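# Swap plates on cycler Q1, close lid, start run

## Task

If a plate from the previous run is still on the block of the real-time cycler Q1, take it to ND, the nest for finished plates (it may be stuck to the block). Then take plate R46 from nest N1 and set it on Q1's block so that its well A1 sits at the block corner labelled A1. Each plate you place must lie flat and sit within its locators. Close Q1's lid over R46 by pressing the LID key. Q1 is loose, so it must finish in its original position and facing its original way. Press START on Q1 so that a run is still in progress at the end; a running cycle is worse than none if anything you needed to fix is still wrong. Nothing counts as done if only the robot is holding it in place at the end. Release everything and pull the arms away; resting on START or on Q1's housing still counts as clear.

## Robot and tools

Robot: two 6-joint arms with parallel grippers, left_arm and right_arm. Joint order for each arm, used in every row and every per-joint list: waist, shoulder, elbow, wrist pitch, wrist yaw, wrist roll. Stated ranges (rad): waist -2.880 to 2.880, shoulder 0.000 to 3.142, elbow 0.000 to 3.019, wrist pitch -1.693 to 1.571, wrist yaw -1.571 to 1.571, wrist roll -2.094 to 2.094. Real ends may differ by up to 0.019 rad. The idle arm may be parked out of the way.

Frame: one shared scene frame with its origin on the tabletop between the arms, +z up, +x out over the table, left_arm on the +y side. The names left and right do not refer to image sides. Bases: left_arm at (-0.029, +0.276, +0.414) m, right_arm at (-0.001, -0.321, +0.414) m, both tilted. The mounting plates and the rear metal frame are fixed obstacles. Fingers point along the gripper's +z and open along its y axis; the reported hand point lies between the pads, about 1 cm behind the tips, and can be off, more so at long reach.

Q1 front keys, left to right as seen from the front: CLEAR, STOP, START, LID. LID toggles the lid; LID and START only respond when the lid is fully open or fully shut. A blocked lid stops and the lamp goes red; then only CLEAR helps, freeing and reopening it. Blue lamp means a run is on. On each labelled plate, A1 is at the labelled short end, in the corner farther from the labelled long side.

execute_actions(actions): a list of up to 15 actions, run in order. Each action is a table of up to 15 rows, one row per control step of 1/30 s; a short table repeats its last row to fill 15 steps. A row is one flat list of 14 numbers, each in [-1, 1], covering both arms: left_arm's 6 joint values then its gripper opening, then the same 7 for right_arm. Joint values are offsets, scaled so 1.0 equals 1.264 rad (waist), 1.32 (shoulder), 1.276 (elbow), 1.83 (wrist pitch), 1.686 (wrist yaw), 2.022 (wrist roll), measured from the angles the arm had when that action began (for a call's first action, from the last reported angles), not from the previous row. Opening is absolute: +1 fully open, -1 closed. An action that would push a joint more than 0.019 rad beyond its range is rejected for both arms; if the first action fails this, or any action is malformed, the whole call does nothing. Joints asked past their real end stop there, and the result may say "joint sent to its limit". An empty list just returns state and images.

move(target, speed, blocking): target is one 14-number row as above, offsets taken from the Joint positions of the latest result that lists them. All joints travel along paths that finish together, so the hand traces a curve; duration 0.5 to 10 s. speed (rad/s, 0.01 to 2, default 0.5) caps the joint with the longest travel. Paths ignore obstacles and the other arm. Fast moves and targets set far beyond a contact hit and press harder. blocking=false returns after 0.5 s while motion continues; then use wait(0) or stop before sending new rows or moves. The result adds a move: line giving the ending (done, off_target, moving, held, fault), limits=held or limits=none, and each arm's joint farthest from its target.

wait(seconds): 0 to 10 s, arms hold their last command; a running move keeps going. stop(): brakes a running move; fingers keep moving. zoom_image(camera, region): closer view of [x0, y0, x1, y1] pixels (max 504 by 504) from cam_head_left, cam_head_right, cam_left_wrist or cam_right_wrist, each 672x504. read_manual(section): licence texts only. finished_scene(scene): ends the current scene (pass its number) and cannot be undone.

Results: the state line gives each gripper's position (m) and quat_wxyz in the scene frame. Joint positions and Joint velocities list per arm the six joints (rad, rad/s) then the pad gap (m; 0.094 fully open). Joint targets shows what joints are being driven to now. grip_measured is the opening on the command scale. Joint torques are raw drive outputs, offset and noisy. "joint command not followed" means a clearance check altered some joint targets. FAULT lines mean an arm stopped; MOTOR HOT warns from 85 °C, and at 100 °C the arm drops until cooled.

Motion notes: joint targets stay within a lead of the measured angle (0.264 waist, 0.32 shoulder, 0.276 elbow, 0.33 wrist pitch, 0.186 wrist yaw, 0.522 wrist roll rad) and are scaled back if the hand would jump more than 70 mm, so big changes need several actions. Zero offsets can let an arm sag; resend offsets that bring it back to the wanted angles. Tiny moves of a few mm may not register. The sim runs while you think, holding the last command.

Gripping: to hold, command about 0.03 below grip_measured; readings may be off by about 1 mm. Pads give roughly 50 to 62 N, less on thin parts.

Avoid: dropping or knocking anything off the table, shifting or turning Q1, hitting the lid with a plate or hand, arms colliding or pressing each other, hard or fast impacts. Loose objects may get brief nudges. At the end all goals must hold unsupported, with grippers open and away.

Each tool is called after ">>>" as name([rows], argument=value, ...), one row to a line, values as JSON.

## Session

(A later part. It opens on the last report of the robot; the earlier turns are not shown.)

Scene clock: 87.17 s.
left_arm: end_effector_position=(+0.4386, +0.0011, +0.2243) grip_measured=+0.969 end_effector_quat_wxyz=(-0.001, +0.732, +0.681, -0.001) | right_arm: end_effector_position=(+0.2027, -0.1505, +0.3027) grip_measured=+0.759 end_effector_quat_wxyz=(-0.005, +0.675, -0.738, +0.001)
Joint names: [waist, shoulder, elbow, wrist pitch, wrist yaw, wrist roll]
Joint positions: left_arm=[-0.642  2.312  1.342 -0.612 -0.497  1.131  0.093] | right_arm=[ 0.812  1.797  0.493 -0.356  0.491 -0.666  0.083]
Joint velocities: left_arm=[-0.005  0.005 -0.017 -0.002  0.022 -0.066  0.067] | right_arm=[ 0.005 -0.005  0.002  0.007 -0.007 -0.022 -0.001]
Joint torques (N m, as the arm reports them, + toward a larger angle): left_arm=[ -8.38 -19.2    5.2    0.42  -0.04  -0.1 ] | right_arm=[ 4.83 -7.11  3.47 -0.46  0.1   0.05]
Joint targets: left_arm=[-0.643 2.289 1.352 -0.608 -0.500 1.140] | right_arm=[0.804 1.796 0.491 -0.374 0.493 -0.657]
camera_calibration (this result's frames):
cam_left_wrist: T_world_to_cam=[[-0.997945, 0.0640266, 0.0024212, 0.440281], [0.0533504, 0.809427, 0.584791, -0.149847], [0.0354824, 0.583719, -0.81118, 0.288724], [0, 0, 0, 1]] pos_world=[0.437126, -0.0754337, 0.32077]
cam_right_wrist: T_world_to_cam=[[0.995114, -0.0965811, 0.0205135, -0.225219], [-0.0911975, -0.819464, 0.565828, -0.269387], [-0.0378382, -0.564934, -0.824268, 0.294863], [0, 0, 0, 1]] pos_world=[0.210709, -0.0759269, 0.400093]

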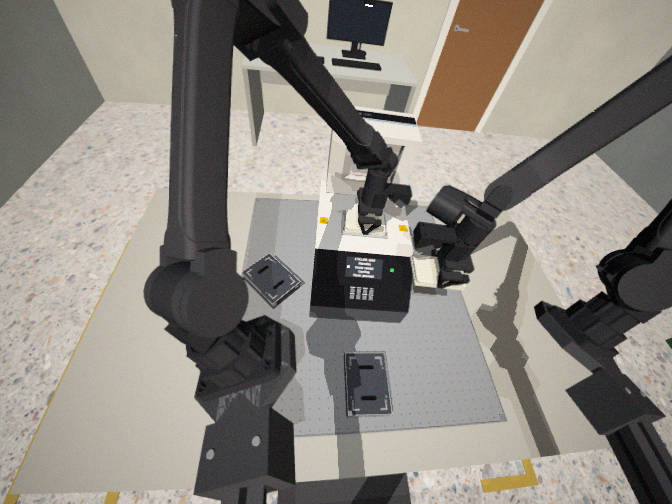

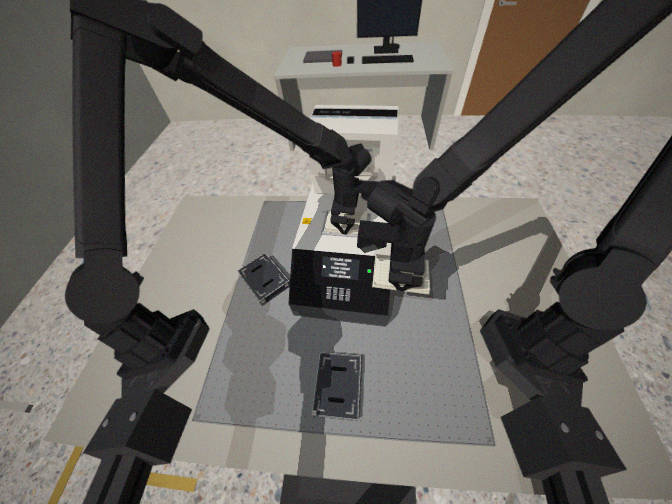

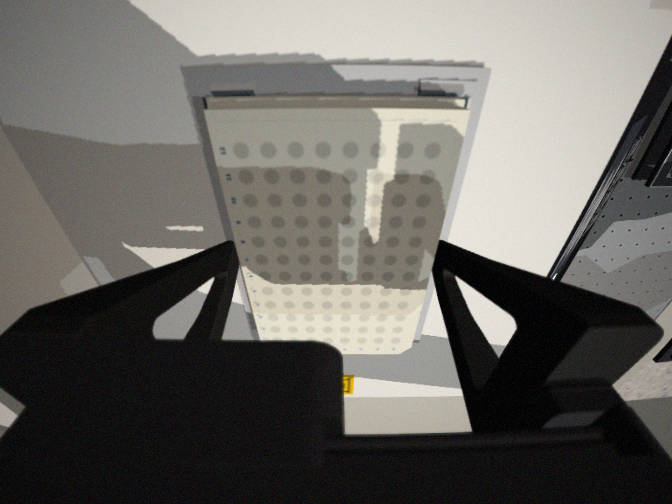

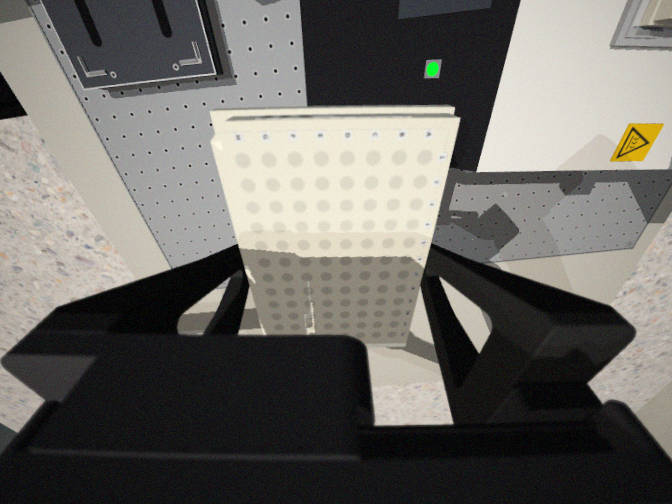

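>>> execute_actions([
  [[0.001,-0.022,0.005,0.004,-0.0015,0.006,1,-0.0063,-0.0008,-0.0016,-0.0098,0.0012,0.0045,0.73],[0.002,-0.027,0.002,0.005,-0.0015,0.008,1,-0.0063,-0.0008,-0.0016,-0.0098,0.0012,0.0045,0.73],[0.003,-0.0296,-0.001,0.006,-0.0015,0.009,1,-0.0063,-0.0008,-0.0016,-0.0098,0.0012,0.0045,0.73],[0.004,-0.0321,-0.003,0.007,-0.0015,0.0095,1,-0.0063,-0.0008,-0.0016,-0.0098,0.0012,0.0045,0.73],[0.0062,-0.0347,-0.0062,0.0085,-0.0015,0.0109,1,-0.0063,-0.0008,-0.0016,-0.0098,0.0012,0.0045,0.73],[0.0085,-0.0373,-0.0094,0.0095,-0.0015,0.0123,1,-0.0063,-0.0008,-0.0016,-0.0098,0.0012,0.0045,0.73],[0.0107,-0.0398,-0.0126,0.0105,-0.0015,0.0136,1,-0.0063,-0.0008,-0.0016,-0.0098,0.0012,0.0045,0.73],[0.013,-0.0424,-0.0158,0.0115,-0.0015,0.015,1,-0.0063,-0.0008,-0.0016,-0.0098,0.0012,0.0045,0.73],[0.0152,-0.045,-0.019,0.0125,-0.0015,0.0164,1,-0.0063,-0.0008,-0.0016,-0.0098,0.0012,0.0045,0.73],[0.0175,-0.0475,-0.0222,0.0135,-0.0015,0.0178,1,-0.0063,-0.0008,-0.0016,-0.0098,0.0012,0.0045,0.73],[0.0197,-0.0501,-0.0253,0.0145,-0.0015,0.0191,1,-0.0063,-0.0008,-0.0016,-0.0098,0.0012,0.0045,0.73],[0.022,-0.0527,-0.0285,0.0155,-0.0015,0.0205,1,-0.0063,-0.0008,-0.0016,-0.0098,0.0012,0.0045,0.73],[0.0242,-0.0527,-0.0317,0.0165,-0.0015,0.0219,1,-0.0063,-0.0008,-0.0016,-0.0098,0.0012,0.0045,0.73],[0.0265,-0.0527,-0.0349,0.0175,-0.0015,0.0232,1,-0.0063,-0.0008,-0.0016,-0.0098,0.0012,0.0045,0.73]],
])

>>> wait(seconds=0.3)

Scene clock: 88.43 s.
left_arm: end_effector_position=(+0.4406, +0.0172, +0.2299) grip_measured=+1.000 end_effector_quat_wxyz=(+0.001, +0.733, +0.680, +0.000) | right_arm: end_effector_position=(+0.2027, -0.1505, +0.3027) grip_measured=+0.759 end_effector_quat_wxyz=(-0.005, +0.675, -0.738, +0.001)
Joint names: [waist, shoulder, elbow, wrist pitch, wrist yaw, wrist roll]
Joint positions: left_arm=[-0.622  2.274  1.308 -0.599 -0.498  1.157  0.094] | right_arm=[ 0.812  1.797  0.493 -0.356  0.491 -0.666  0.083]
Joint velocities: left_arm=[ 0.103 -0.063 -0.066  0.012 -0.066  0.081  0.   ] | right_arm=[-0.005 -0.015 -0.012 -0.002 -0.022 -0.066 -0.   ]
Joint torques (N m, as the arm reports them, + toward a larger angle): left_arm=[ -7.91 -19.58   3.96   0.98  -0.04  -0.08] | right_arm=[ 4.85 -7.06  3.48 -0.45  0.1   0.05]
Joint targets: left_arm=[-0.608 2.243 1.297 -0.580 -0.500 1.177] | right_arm=[0.804 1.796 0.491 -0.374 0.493 -0.657]
camera_calibration (this result's frames):
cam_left_wrist: T_world_to_cam=[[-0.997844, 0.0656, -0.00222183, 0.442241], [0.0519728, 0.810329, 0.583666, -0.165442], [0.0400889, 0.582292, -0.811991, 0.281978], [0, 0, 0, 1]] pos_world=[0.438581, -0.0591421, 0.326509]
cam_right_wrist: T_world_to_cam=[[0.995114, -0.0965811, 0.0205135, -0.225219], [-0.0911975, -0.819464, 0.565828, -0.269387], [-0.0378382, -0.564934, -0.824268, 0.294863], [0, 0, 0, 1]] pos_world=[0.210709, -0.0759269, 0.400093]

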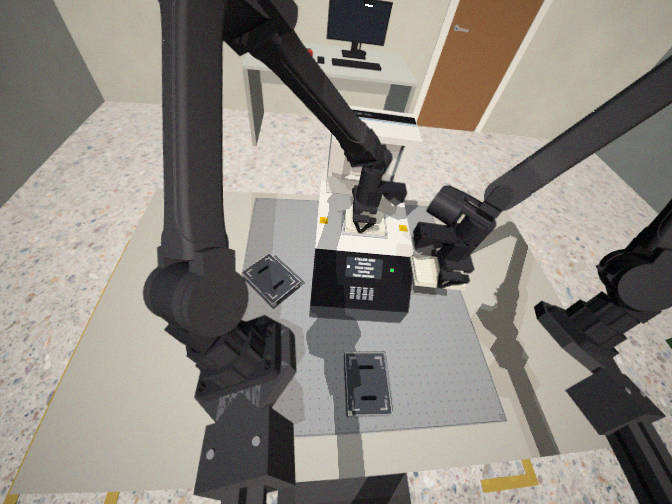

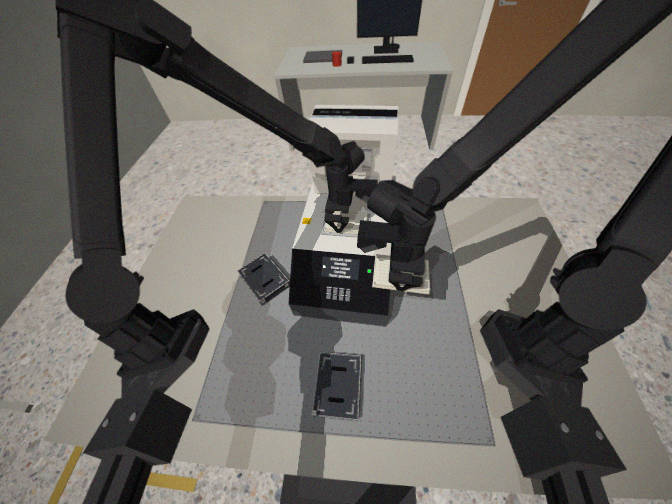

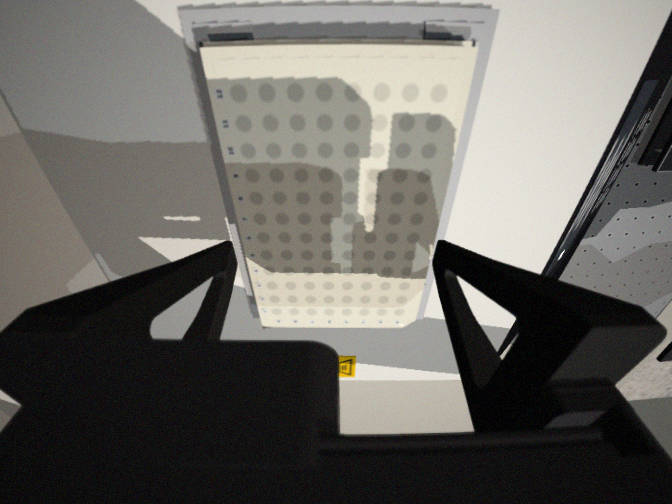

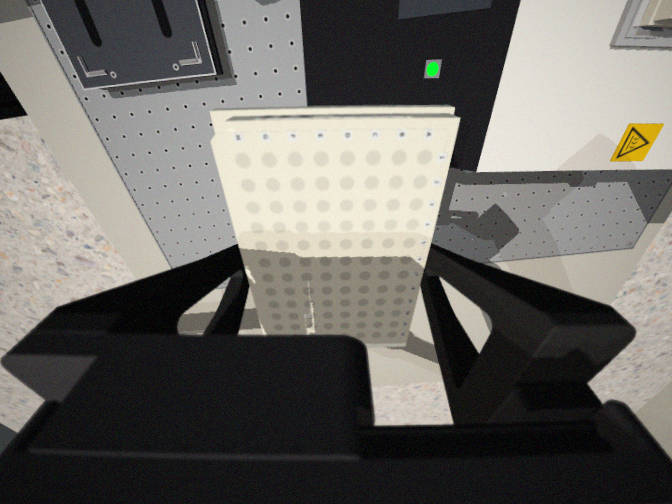

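Scene clock: 88.73 s.
left_arm: end_effector_position=(+0.4414, +0.0235, +0.2271) grip_measured=+1.000 end_effector_quat_wxyz=(-0.002, +0.732, +0.682, -0.001) | right_arm: end_effector_position=(+0.2027, -0.1505, +0.3027) grip_measured=+0.759 end_effector_quat_wxyz=(-0.005, +0.675, -0.738, +0.001)
Joint names: [waist, shoulder, elbow, wrist pitch, wrist yaw, wrist roll]
Joint positions: left_arm=[-0.61   2.272  1.303 -0.597 -0.498  1.165  0.094] | right_arm=[ 0.812  1.797  0.493 -0.356  0.491 -0.666  0.083]
Joint velocities: left_arm=[ 0.005  0.005 -0.017  0.022 -0.066  0.051  0.   ] | right_arm=[-0.005  0.005  0.002 -0.012 -0.066  0.081  0.001]
Joint torques (N m, as the arm reports them, + toward a larger angle): left_arm=[ -8.29 -19.68   3.94   0.97  -0.03  -0.06] | right_arm=[ 4.83 -7.09  3.47 -0.46  0.1   0.05]
Joint targets: left_arm=[-0.608 2.243 1.298 -0.580 -0.500 1.177] | right_arm=[0.804 1.796 0.491 -0.374 0.493 -0.657]
wait: 0.30 s; no rest
camera_calibration (this result's frames):
cam_left_wrist: T_world_to_cam=[[-0.99804, 0.0625108, 0.0030804, 0.441532], [0.0524704, 0.808876, 0.585633, -0.169596], [0.0341167, 0.584646, -0.810571, 0.278278], [0, 0, 0, 1]] pos_world=[0.440072, -0.0531124, 0.323525]
cam_right_wrist: T_world_to_cam=[[0.995114, -0.0965811, 0.0205135, -0.225219], [-0.0911975, -0.819464, 0.565828, -0.269387], [-0.0378382, -0.564934, -0.824268, 0.294863], [0, 0, 0, 1]] pos_world=[0.210709, -0.0759269, 0.400093]

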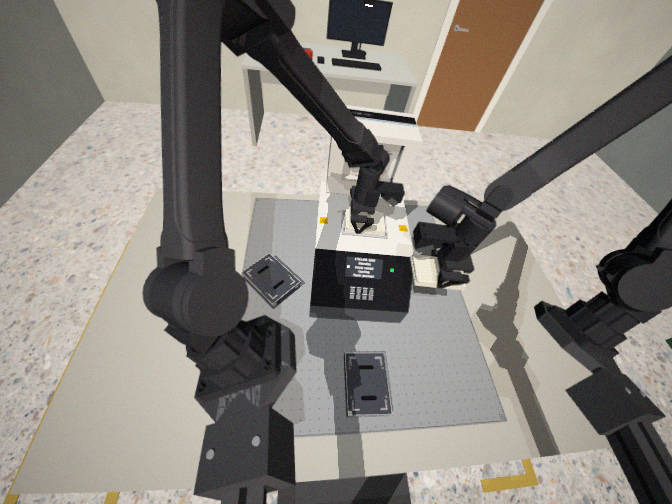

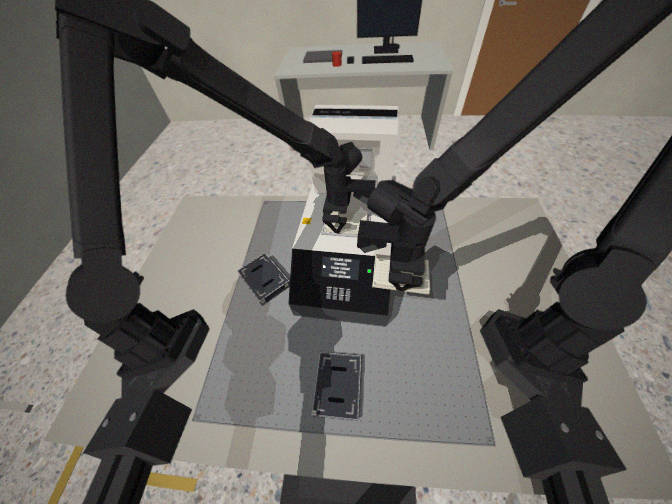

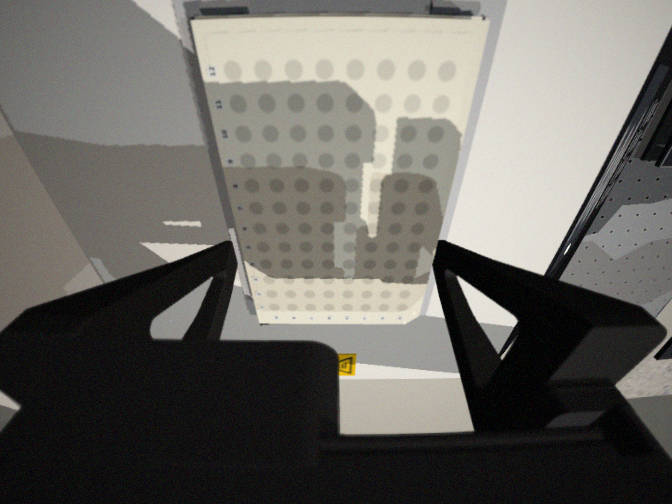

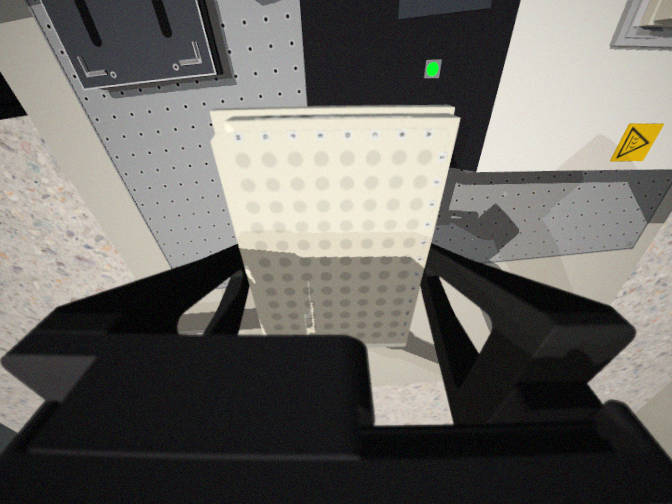

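>>> execute_actions([
  [[0.0016,-0.027,-0.0039,0.0093,-0.0012,0.0077,1,-0.0063,-0.0008,-0.0016,-0.0098,0.0012,0.0045,0.73],[0.0034,-0.0305,-0.0062,0.0102,-0.0012,0.0095,1,-0.0063,-0.0008,-0.0016,-0.0098,0.0012,0.0045,0.73],[0.0052,-0.0335,-0.0098,0.0112,-0.0012,0.0113,1,-0.0063,-0.0008,-0.0016,-0.0098,0.0012,0.0045,0.73],[0.0071,-0.0365,-0.0134,0.0121,-0.0012,0.0131,1,-0.0063,-0.0008,-0.0016,-0.0098,0.0012,0.0045,0.73],[0.0089,-0.0395,-0.017,0.013,-0.0012,0.0149,1,-0.0063,-0.0008,-0.0016,-0.0098,0.0012,0.0045,0.73],[0.0107,-0.0425,-0.0205,0.014,-0.0012,0.0167,1,-0.0063,-0.0008,-0.0016,-0.0098,0.0012,0.0045,0.73],[0.0125,-0.0455,-0.0241,0.0149,-0.0012,0.0185,1,-0.0063,-0.0008,-0.0016,-0.0098,0.0012,0.0045,0.73],[0.0143,-0.0485,-0.0277,0.0158,-0.0012,0.0203,1,-0.0063,-0.0008,-0.0016,-0.0098,0.0012,0.0045,0.73],[0.0162,-0.0515,-0.0313,0.0167,-0.0012,0.0221,1,-0.0063,-0.0008,-0.0016,-0.0098,0.0012,0.0045,0.73],[0.018,-0.0545,-0.0348,0.0177,-0.0012,0.0239,1,-0.0063,-0.0008,-0.0016,-0.0098,0.0012,0.0045,0.73],[0.0198,-0.0545,-0.0384,0.0186,-0.0012,0.0239,1,-0.0063,-0.0008,-0.0016,-0.0098,0.0012,0.0045,0.73]],
])

Scene clock: 89.70 s.
left_arm: end_effector_position=(+0.4400, +0.0404, +0.2333) grip_measured=+1.000 end_effector_quat_wxyz=(+0.000, +0.735, +0.678, +0.000) | right_arm: end_effector_position=(+0.2027, -0.1505, +0.3027) grip_measured=+0.759 end_effector_quat_wxyz=(-0.005, +0.675, -0.738, +0.001)
Joint names: [waist, shoulder, elbow, wrist pitch, wrist yaw, wrist roll]
Joint positions: left_arm=[-0.592  2.229  1.26  -0.581 -0.498  1.198  0.094] | right_arm=[ 0.812  1.797  0.493 -0.356  0.491 -0.666  0.083]
Joint velocities: left_arm=[ 0.044 -0.024 -0.007  0.012 -0.037 -0.007  0.   ] | right_arm=[-0.015  0.015  0.012  0.002  0.022 -0.022  0.   ]
Joint torques (N m, as the arm reports them, + toward a larger angle): left_arm=[ -8.04 -19.37   3.9    0.92  -0.04  -0.07] | right_arm=[ 4.81 -7.07  3.48 -0.45  0.1   0.05]
Joint targets: left_arm=[-0.585 2.200 1.254 -0.563 -0.500 1.213] | right_arm=[0.804 1.796 0.491 -0.374 0.493 -0.657]
camera_calibration (this result's frames):
cam_left_wrist: T_world_to_cam=[[-0.997409, 0.0719247, -0.00129896, 0.439439], [0.0576111, 0.80947, 0.584329, -0.188745], [0.0430791, 0.58274, -0.811516, 0.269837], [0, 0, 0, 1]] pos_world=[0.43755, -0.0360682, 0.329837]
cam_right_wrist: T_world_to_cam=[[0.995114, -0.0965811, 0.0205135, -0.225219], [-0.0911975, -0.819464, 0.565828, -0.269387], [-0.0378382, -0.564934, -0.824268, 0.294863], [0, 0, 0, 1]] pos_world=[0.210709, -0.0759269, 0.400093]

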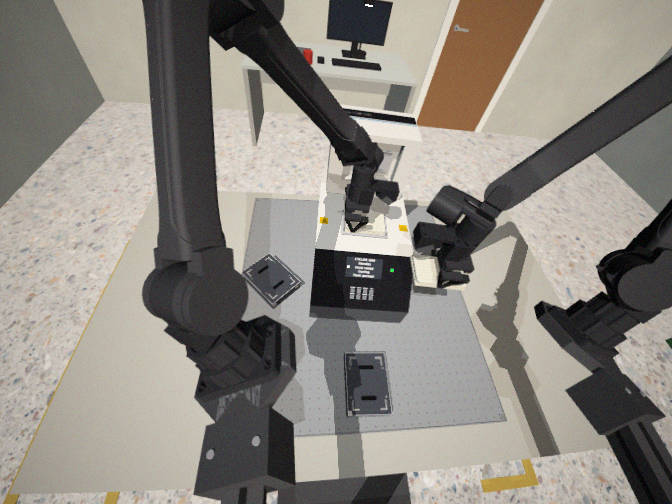

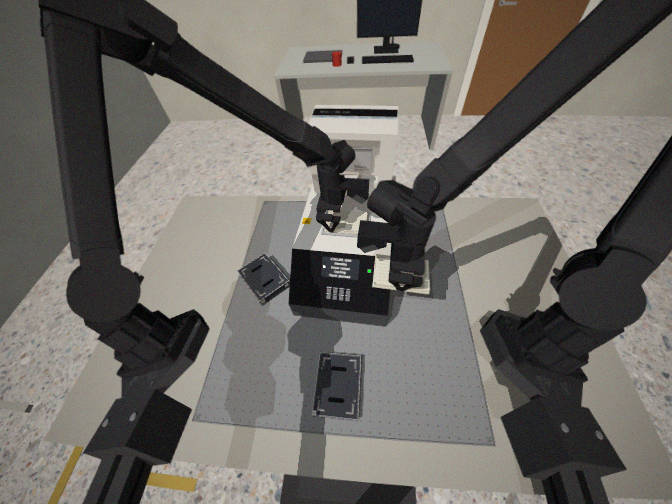

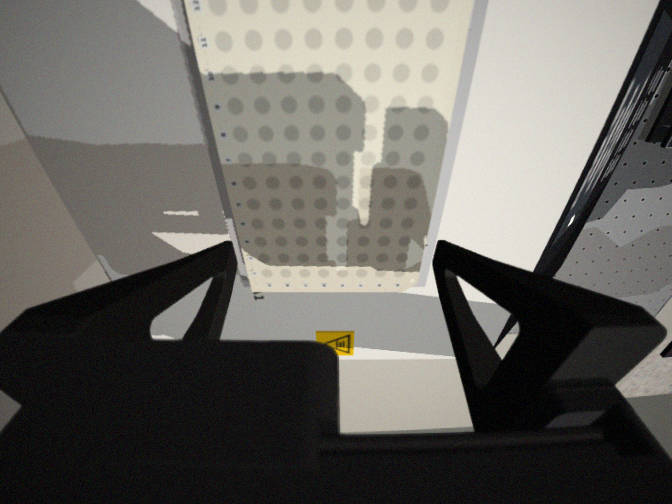

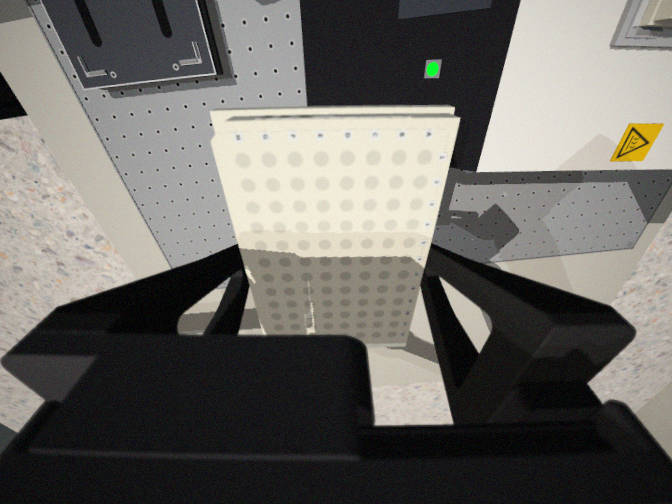

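>>> execute_actions([
  [[0.0055,-0.022,-0.0047,0.0098,-0.0012,0.0074,0.95,-0.0063,-0.0008,-0.0016,-0.0098,0.0012,0.0045,0.73],[0.0055,-0.021,-0.003,0.008,-0.0012,0.0074,0.90,-0.0063,-0.0008,-0.0016,-0.0098,0.0012,0.0045,0.73],[0.005,-0.02,-0.001,0.006,-0.0012,0.006,0.86,-0.0063,-0.0008,-0.0016,-0.0098,0.0012,0.0045,0.73],[0.004,-0.02,0.001,0.004,-0.0012,0.005,0.83,-0.0063,-0.0008,-0.0016,-0.0098,0.0012,0.0045,0.73],[0.003,-0.02,0.003,0.002,-0.0012,0.004,0.80,-0.0063,-0.0008,-0.0016,-0.0098,0.0012,0.0045,0.73],[0.002,-0.02,0.005,0.001,-0.0012,0.003,0.78,-0.0063,-0.0008,-0.0016,-0.0098,0.0012,0.0045,0.73],[0.002,-0.02,0.007,0.001,-0.0012,0.002,0.765,-0.0063,-0.0008,-0.0016,-0.0098,0.0012,0.0045,0.73],[0.002,-0.02,0.007,0.001,-0.0012,0.002,0.75,-0.0063,-0.0008,-0.0016,-0.0098,0.0012,0.0045,0.73],[0.002,-0.02,0.007,0.001,-0.0012,0.002,0.735,-0.0063,-0.0008,-0.0016,-0.0098,0.0012,0.0045,0.73],[0.002,-0.02,0.007,0.001,-0.0012,0.002,0.72,-0.0063,-0.0008,-0.0016,-0.0098,0.0012,0.0045,0.73],[0.002,-0.02,0.007,0.001,-0.0012,0.002,0.70,-0.0063,-0.0008,-0.0016,-0.0098,0.0012,0.0045,0.73],[0.002,-0.02,0.007,0.001,-0.0012,0.002,0.68,-0.0063,-0.0008,-0.0016,-0.0098,0.0012,0.0045,0.73],[0.002,-0.02,0.007,0.001,-0.0012,0.002,0.66,-0.0063,-0.0008,-0.0016,-0.0098,0.0012,0.0045,0.73],[0.002,-0.02,0.007,0.001,-0.0012,0.002,0.64,-0.0063,-0.0008,-0.0016,-0.0098,0.0012,0.0045,0.73],[0.002,-0.02,0.007,0.001,-0.0012,0.002,0.62,-0.0063,-0.0008,-0.0016,-0.0098,0.0012,0.0045,0.73]],
])

Scene clock: 90.67 s.
left_arm: end_effector_position=(+0.4407, +0.0415, +0.2326) grip_measured=+0.687 end_effector_quat_wxyz=(+0.000, +0.735, +0.678, +0.001) | right_arm: end_effector_position=(+0.2027, -0.1505, +0.3027) grip_measured=+0.759 end_effector_quat_wxyz=(-0.005, +0.675, -0.738, +0.001)
Joint names: [waist, shoulder, elbow, wrist pitch, wrist yaw, wrist roll]
Joint positions: left_arm=[-0.589  2.229  1.26  -0.58  -0.499  1.202  0.079] | right_arm=[ 0.812  1.797  0.493 -0.356  0.491 -0.666  0.083]
Joint velocities: left_arm=[-0.005 -0.015  0.002 -0.012 -0.051  0.022 -0.001] | right_arm=[-0.015  0.005 -0.007  0.002  0.022 -0.066 -0.001]
Joint torques (N m, as the arm reports them, + toward a larger angle): left_arm=[ -8.1  -18.9    4.92   0.31   0.    -0.16] | right_arm=[ 4.83 -7.1   3.49 -0.46  0.1   0.05]
Joint targets: left_arm=[-0.589 2.203 1.269 -0.579 -0.500 1.202] | right_arm=[0.804 1.796 0.491 -0.374 0.493 -0.657]
camera_calibration (this result's frames):
cam_left_wrist: T_world_to_cam=[[-0.997327, 0.073044, -0.00166198, 0.440066], [0.0582755, 0.80899, 0.584927, -0.189761], [0.0440699, 0.583267, -0.811084, 0.268017], [0, 0, 0, 1]] pos_world=[0.438137, -0.0349545, 0.329112]
cam_right_wrist: T_world_to_cam=[[0.995114, -0.0965811, 0.0205135, -0.225219], [-0.0911975, -0.819464, 0.565828, -0.269387], [-0.0378382, -0.564934, -0.824268, 0.294863], [0, 0, 0, 1]] pos_world=[0.210709, -0.0759269, 0.400093]

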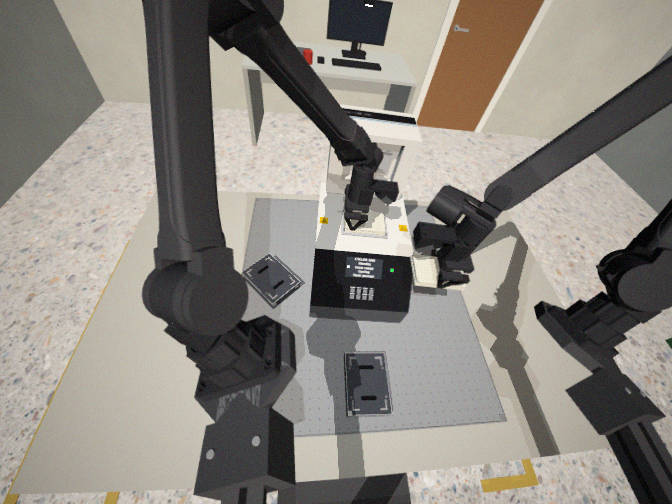

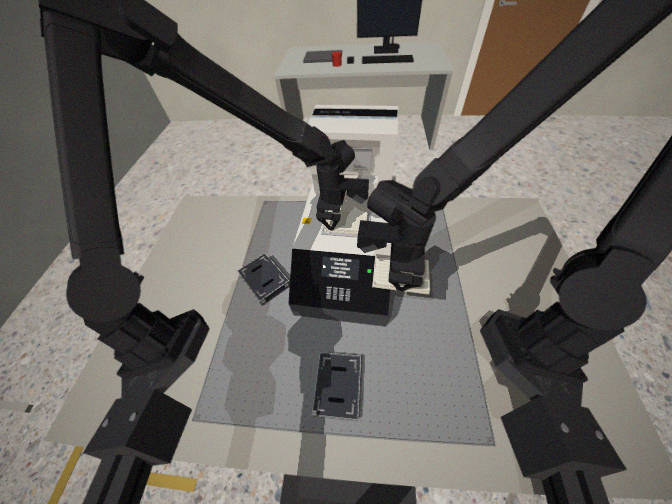

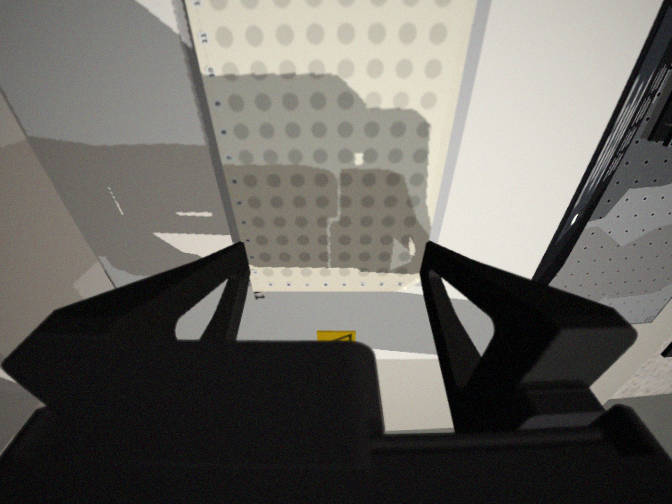

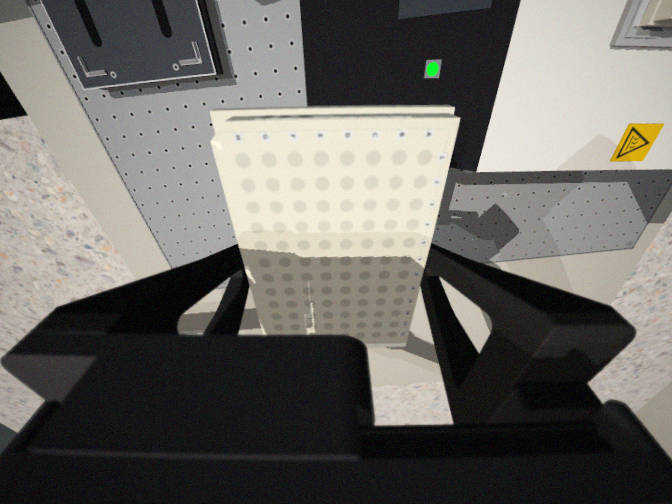

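>>> execute_actions([
  [[-0.0033,-0.024,0.0074,-0.0027,-0.0006,-0.0008,0.65,-0.0063,-0.0008,-0.0016,-0.0098,0.0012,0.0045,0.73],[-0.0066,-0.028,0.0078,-0.0055,-0.0006,-0.0017,0.65,-0.0063,-0.0008,-0.0016,-0.0098,0.0012,0.0045,0.73],[-0.0099,-0.032,0.0082,-0.0082,-0.0006,-0.0025,0.65,-0.0063,-0.0008,-0.0016,-0.0098,0.0012,0.0045,0.73],[-0.0132,-0.036,0.0086,-0.0109,-0.0006,-0.0033,0.65,-0.0063,-0.0008,-0.0016,-0.0098,0.0012,0.0045,0.73],[-0.0165,-0.04,0.009,-0.0137,-0.0006,-0.0041,0.65,-0.0063,-0.0008,-0.0016,-0.0098,0.0012,0.0045,0.73],[-0.0198,-0.044,0.0094,-0.0164,-0.0006,-0.005,0.65,-0.0063,-0.0008,-0.0016,-0.0098,0.0012,0.0045,0.73],[-0.0231,-0.048,0.0098,-0.0191,-0.0006,-0.0058,0.65,-0.0063,-0.0008,-0.0016,-0.0098,0.0012,0.0045,0.73],[-0.0264,-0.052,0.0102,-0.0219,-0.0006,-0.0066,0.65,-0.0063,-0.0008,-0.0016,-0.0098,0.0012,0.0045,0.73],[-0.0297,-0.056,0.0106,-0.0246,-0.0006,-0.0074,0.65,-0.0063,-0.0008,-0.0016,-0.0098,0.0012,0.0045,0.73],[-0.033,-0.06,0.011,-0.0273,-0.0006,-0.0083,0.65,-0.0063,-0.0008,-0.0016,-0.0098,0.0012,0.0045,0.73],[-0.0363,-0.064,0.0114,-0.0301,-0.0006,-0.0091,0.65,-0.0063,-0.0008,-0.0016,-0.0098,0.0012,0.0045,0.73],[-0.0396,-0.068,0.0118,-0.0328,-0.0006,-0.0099,0.65,-0.0063,-0.0008,-0.0016,-0.0098,0.0012,0.0045,0.73]],
])

Scene clock: 91.67 s.
left_arm: end_effector_position=(+0.4406, +0.0413, +0.2343) grip_measured=+0.687 end_effector_quat_wxyz=(+0.000, +0.734, +0.679, +0.000) | right_arm: end_effector_position=(+0.2027, -0.1505, +0.3027) grip_measured=+0.759 end_effector_quat_wxyz=(-0.005, +0.675, -0.738, +0.001)
Joint names: [waist, shoulder, elbow, wrist pitch, wrist yaw, wrist roll]
Joint positions: left_arm=[-0.591  2.227  1.26  -0.584 -0.499  1.196  0.079] | right_arm=[ 0.812  1.797  0.493 -0.356  0.491 -0.666  0.083]
Joint velocities: left_arm=[-0.005  0.015 -0.002  0.002 -0.022 -0.022 -0.   ] | right_arm=[-0.005 -0.015 -0.007 -0.022 -0.007 -0.022  0.   ]
Joint torques (N m, as the arm reports them, + toward a larger angle): left_arm=[-11.51 -24.44   5.4   -1.75   0.01  -0.3 ] | right_arm=[ 4.83 -7.09  3.48 -0.46  0.1   0.05]
Joint targets: left_arm=[-0.639 2.140 1.275 -0.640 -0.500 1.182] | right_arm=[0.804 1.796 0.491 -0.374 0.493 -0.657]
camera_calibration (this result's frames):
cam_left_wrist: T_world_to_cam=[[-0.997565, 0.0697347, -0.00125187, 0.440113], [0.0558254, 0.809093, 0.585024, -0.189491], [0.0418093, 0.583529, -0.811015, 0.270459], [0, 0, 0, 1]] pos_world=[0.438312, -0.0351962, 0.330754]
cam_right_wrist: T_world_to_cam=[[0.995114, -0.0965811, 0.0205135, -0.225219], [-0.0911975, -0.819464, 0.565828, -0.269387], [-0.0378382, -0.564934, -0.824268, 0.294863], [0, 0, 0, 1]] pos_world=[0.210709, -0.0759269, 0.400093]

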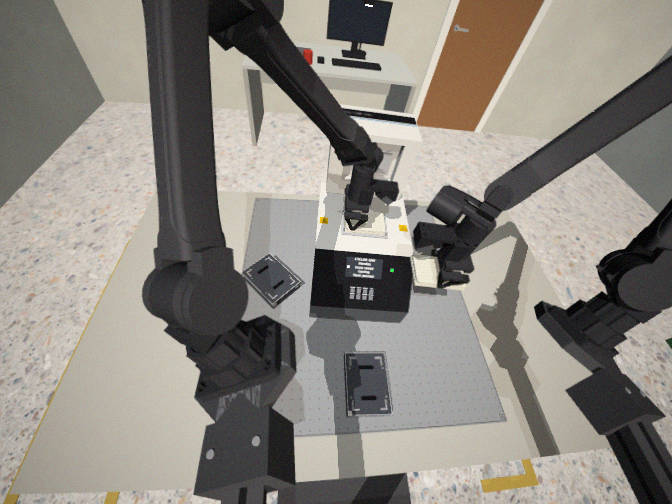

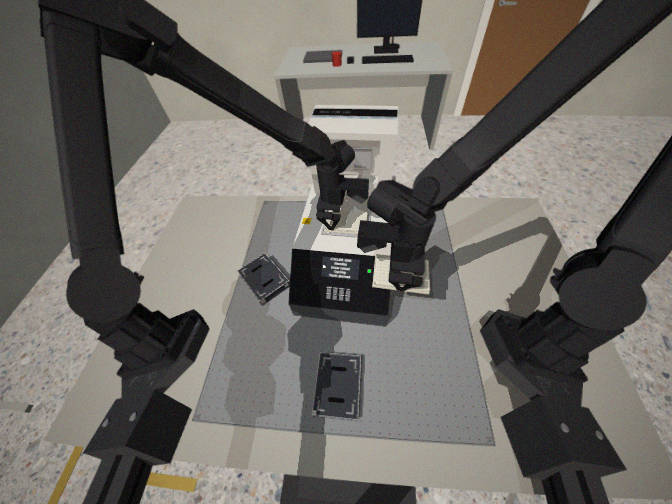

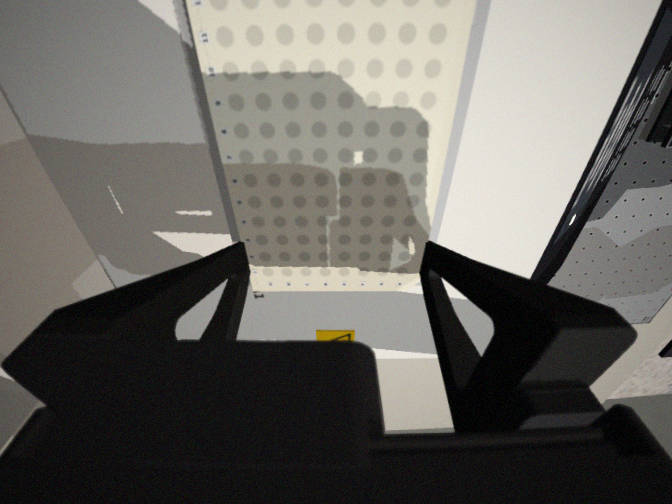

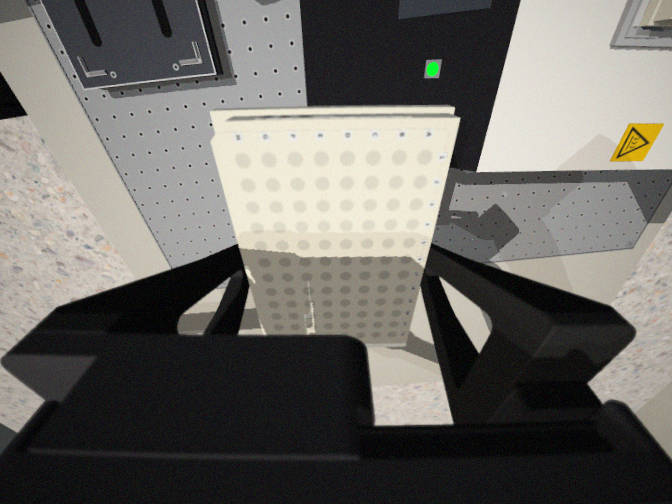

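>>> execute_actions([
  [[-0.039,-0.0685,0.0102,-0.0333,-0.0006,-0.008,0.65,-0.0063,-0.0008,-0.0016,-0.0098,0.0012,0.0045,0.73],[-0.0399,-0.0712,0.0086,-0.036,-0.0006,-0.0085,0.65,-0.0063,-0.0008,-0.0016,-0.0098,0.0012,0.0045,0.73],[-0.0409,-0.0738,0.0071,-0.0387,-0.0006,-0.009,0.65,-0.0063,-0.0008,-0.0016,-0.0098,0.0012,0.0045,0.73],[-0.0418,-0.0765,0.0055,-0.0414,-0.0006,-0.0095,0.65,-0.0063,-0.0008,-0.0016,-0.0098,0.0012,0.0045,0.73],[-0.0428,-0.0791,0.0039,-0.044,-0.0006,-0.01,0.65,-0.0063,-0.0008,-0.0016,-0.0098,0.0012,0.0045,0.73],[-0.0437,-0.0818,0.0024,-0.0467,-0.0006,-0.01,0.65,-0.0063,-0.0008,-0.0016,-0.0098,0.0012,0.0045,0.73],[-0.0447,-0.0844,0.0008,-0.0494,-0.0006,-0.01,0.65,-0.0063,-0.0008,-0.0016,-0.0098,0.0012,0.0045,0.73],[-0.0456,-0.0871,-0.0008,-0.0521,-0.0006,-0.01,0.65,-0.0063,-0.0008,-0.0016,-0.0098,0.0012,0.0045,0.73],[-0.0466,-0.0897,-0.0023,-0.0547,-0.0006,-0.01,0.65,-0.0063,-0.0008,-0.0016,-0.0098,0.0012,0.0045,0.73],[-0.0475,-0.0924,-0.0039,-0.0574,-0.0006,-0.01,0.65,-0.0063,-0.0008,-0.0016,-0.0098,0.0012,0.0045,0.73]],
])

Scene clock: 92.70 s.
left_arm: end_effector_position=(+0.4402, +0.0416, +0.2352) grip_measured=+0.687 end_effector_quat_wxyz=(-0.001, +0.733, +0.680, -0.001) | right_arm: end_effector_position=(+0.2027, -0.1505, +0.3027) grip_measured=+0.759 end_effector_quat_wxyz=(-0.005, +0.675, -0.738, +0.001)
Joint names: [waist, shoulder, elbow, wrist pitch, wrist yaw, wrist roll]
Joint positions: left_arm=[-0.591  2.225  1.26  -0.589 -0.498  1.192  0.079] | right_arm=[ 0.812  1.797  0.493 -0.356  0.491 -0.666  0.083]
Joint velocities: left_arm=[-0.005  0.005 -0.007  0.032  0.095 -0.022 -0.001] | right_arm=[ 0.005 -0.005 -0.012 -0.012  0.022  0.095 -0.   ]
Joint torques (N m, as the arm reports them, + toward a larger angle): left_arm=[-12.21 -27.51   3.93  -3.41  -0.04  -0.31] | right_arm=[ 4.82 -7.08  3.46 -0.46  0.11  0.05]
Joint targets: left_arm=[-0.651 2.104 1.255 -0.689 -0.500 1.176] | right_arm=[0.804 1.796 0.491 -0.374 0.493 -0.657]
camera_calibration (this result's frames):
cam_left_wrist: T_world_to_cam=[[-0.997729, 0.0673354, 0.00149497, 0.439179], [0.0554875, 0.80919, 0.584921, -0.190094], [0.0381762, 0.583676, -0.811089, 0.272668], [0, 0, 0, 1]] pos_world=[0.43832, -0.0349, 0.331691]
cam_right_wrist: T_world_to_cam=[[0.995114, -0.0965811, 0.0205135, -0.225219], [-0.0911975, -0.819464, 0.565828, -0.269387], [-0.0378382, -0.564934, -0.824268, 0.294863], [0, 0, 0, 1]] pos_world=[0.210709, -0.0759269, 0.400093]

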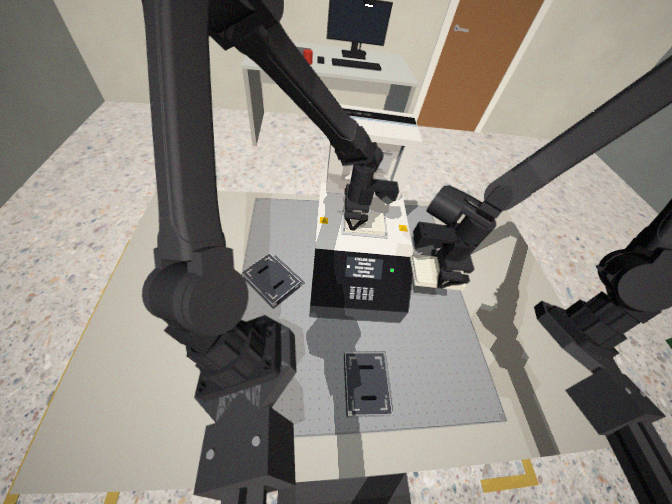

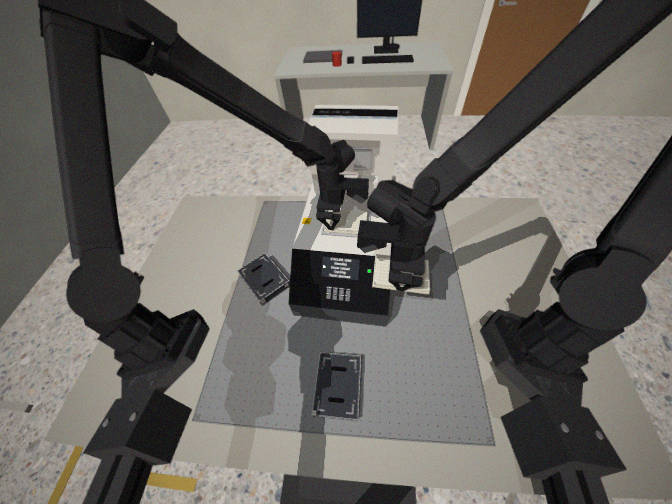

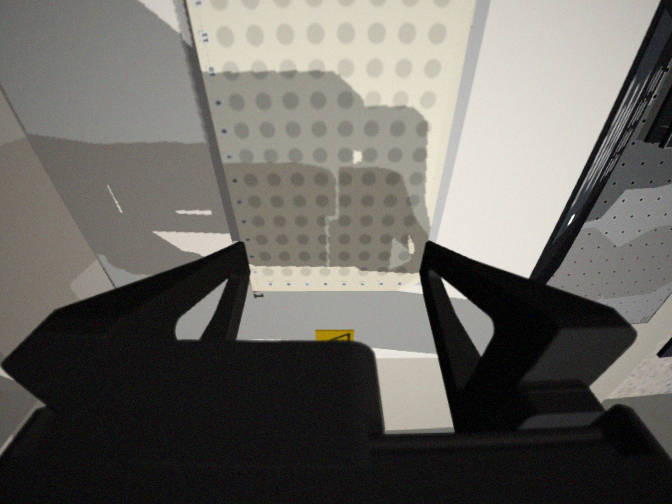

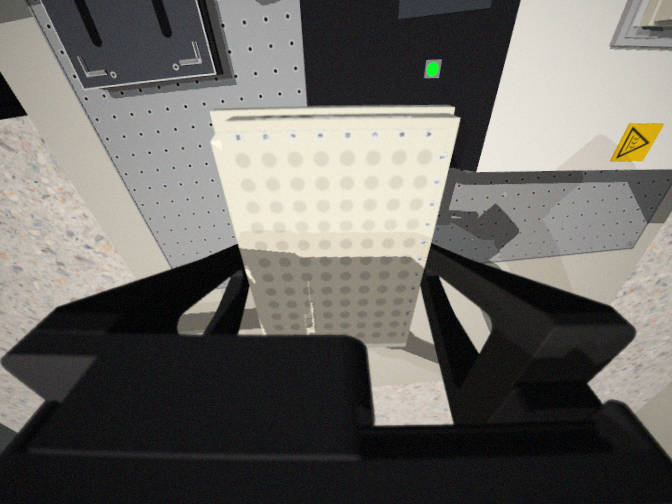

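>>> execute_actions([
  [[-0.0499,-0.0893,-0.0026,-0.0552,-0.0012,-0.008,0.65,-0.0063,-0.0008,-0.0016,-0.0098,0.0012,0.0045,0.73],[-0.0522,-0.087,-0.0012,-0.0557,-0.0012,-0.008,0.65,-0.0063,-0.0008,-0.0016,-0.0098,0.0012,0.0045,0.73],[-0.0546,-0.0846,0.0001,-0.0563,-0.0012,-0.008,0.65,-0.0063,-0.0008,-0.0016,-0.0098,0.0012,0.0045,0.73],[-0.057,-0.0823,0.0014,-0.0568,-0.0012,-0.008,0.65,-0.0063,-0.0008,-0.0016,-0.0098,0.0012,0.0045,0.73],[-0.0594,-0.0799,0.0028,-0.0574,-0.0012,-0.008,0.65,-0.0063,-0.0008,-0.0016,-0.0098,0.0012,0.0045,0.73],[-0.0617,-0.0776,0.0041,-0.0579,-0.0012,-0.008,0.65,-0.0063,-0.0008,-0.0016,-0.0098,0.0012,0.0045,0.73],[-0.0641,-0.0752,0.0054,-0.0585,-0.0012,-0.008,0.65,-0.0063,-0.0008,-0.0016,-0.0098,0.0012,0.0045,0.73],[-0.0665,-0.0729,0.0068,-0.059,-0.0012,-0.008,0.65,-0.0063,-0.0008,-0.0016,-0.0098,0.0012,0.0045,0.73],[-0.0688,-0.0705,0.0081,-0.0596,-0.0012,-0.008,0.65,-0.0063,-0.0008,-0.0016,-0.0098,0.0012,0.0045,0.73],[-0.0712,-0.0682,0.0094,-0.0601,-0.0012,-0.008,0.65,-0.0063,-0.0008,-0.0016,-0.0098,0.0012,0.0045,0.73]],
])

Scene clock: 93.73 s.
left_arm: end_effector_position=(+0.4324, +0.0151, +0.2949) grip_measured=+0.687 end_effector_quat_wxyz=(+0.015, +0.763, +0.646, +0.006) | right_arm: end_effector_position=(+0.2027, -0.1505, +0.3027) grip_measured=+0.759 end_effector_quat_wxyz=(-0.005, +0.675, -0.738, +0.001)
Joint names: [waist, shoulder, elbow, wrist pitch, wrist yaw, wrist roll]
Joint positions: left_arm=[-0.691  2.145  1.257 -0.681 -0.499  1.188  0.079] | right_arm=[ 0.812  1.797  0.493 -0.356  0.491 -0.666  0.083]
Joint velocities: left_arm=[-0.034 -0.005  0.002 -0.042  0.095  0.051  0.001] | right_arm=[-0.005 -0.005  0.007 -0.022 -0.081 -0.051  0.   ]
Joint torques (N m, as the arm reports them, + toward a larger angle): left_arm=[ -7.33 -17.24   6.22  -0.23   0.03  -0.27] | right_arm=[ 4.85 -7.1   3.47 -0.46  0.1   0.05]
Joint targets: left_arm=[-0.681 2.135 1.272 -0.699 -0.500 1.176] | right_arm=[0.804 1.796 0.491 -0.374 0.493 -0.657]
camera_calibration (this result's frames):
cam_left_wrist: T_world_to_cam=[[-0.987091, 0.157226, -0.0305174, 0.436603], [0.111236, 0.810088, 0.57566, -0.224489], [0.115231, 0.564834, -0.817119, 0.305597], [0, 0, 0, 1]] pos_world=[0.420724, -0.0594016, 0.392262]
cam_right_wrist: T_world_to_cam=[[0.995114, -0.0965811, 0.0205135, -0.225219], [-0.0911975, -0.819464, 0.565828, -0.269387], [-0.0378382, -0.564934, -0.824268, 0.294863], [0, 0, 0, 1]] pos_world=[0.210709, -0.0759269, 0.400093]

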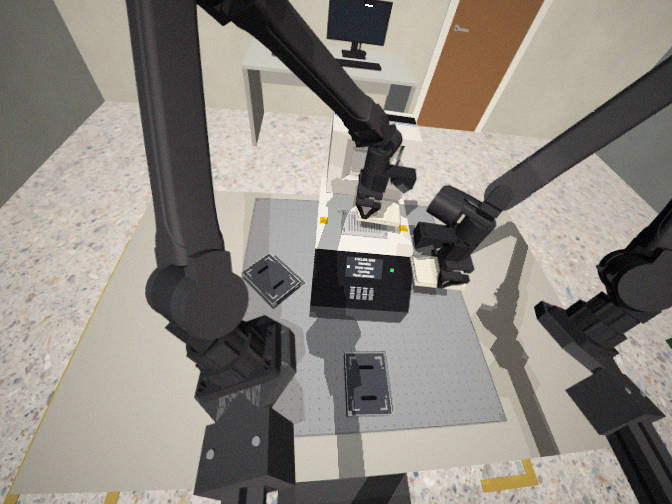

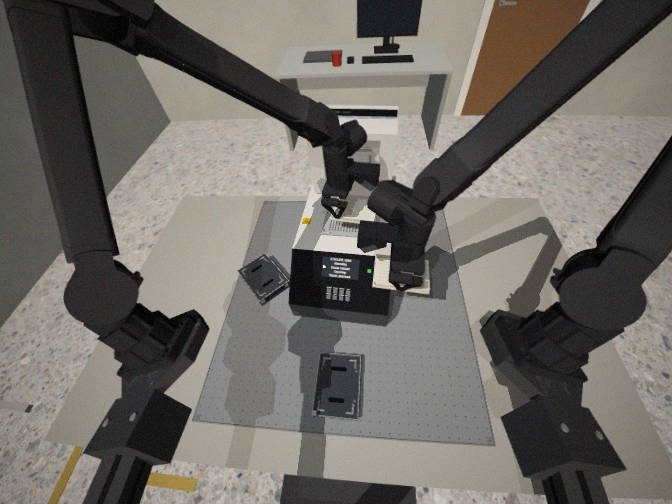

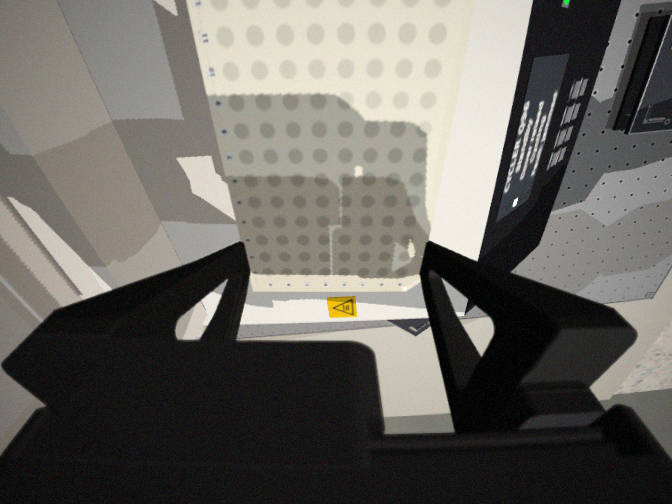

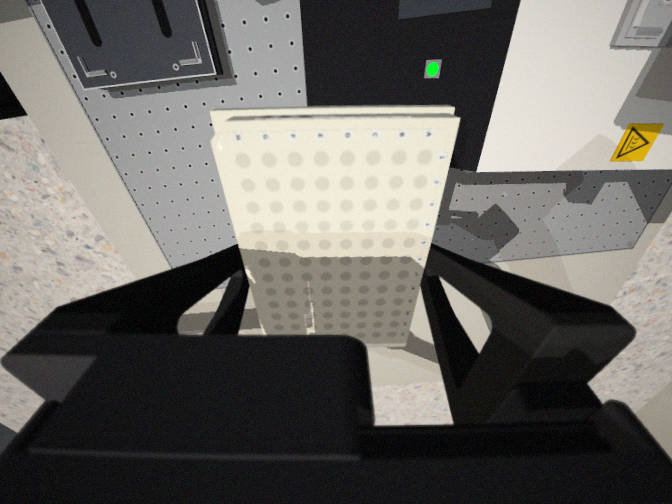

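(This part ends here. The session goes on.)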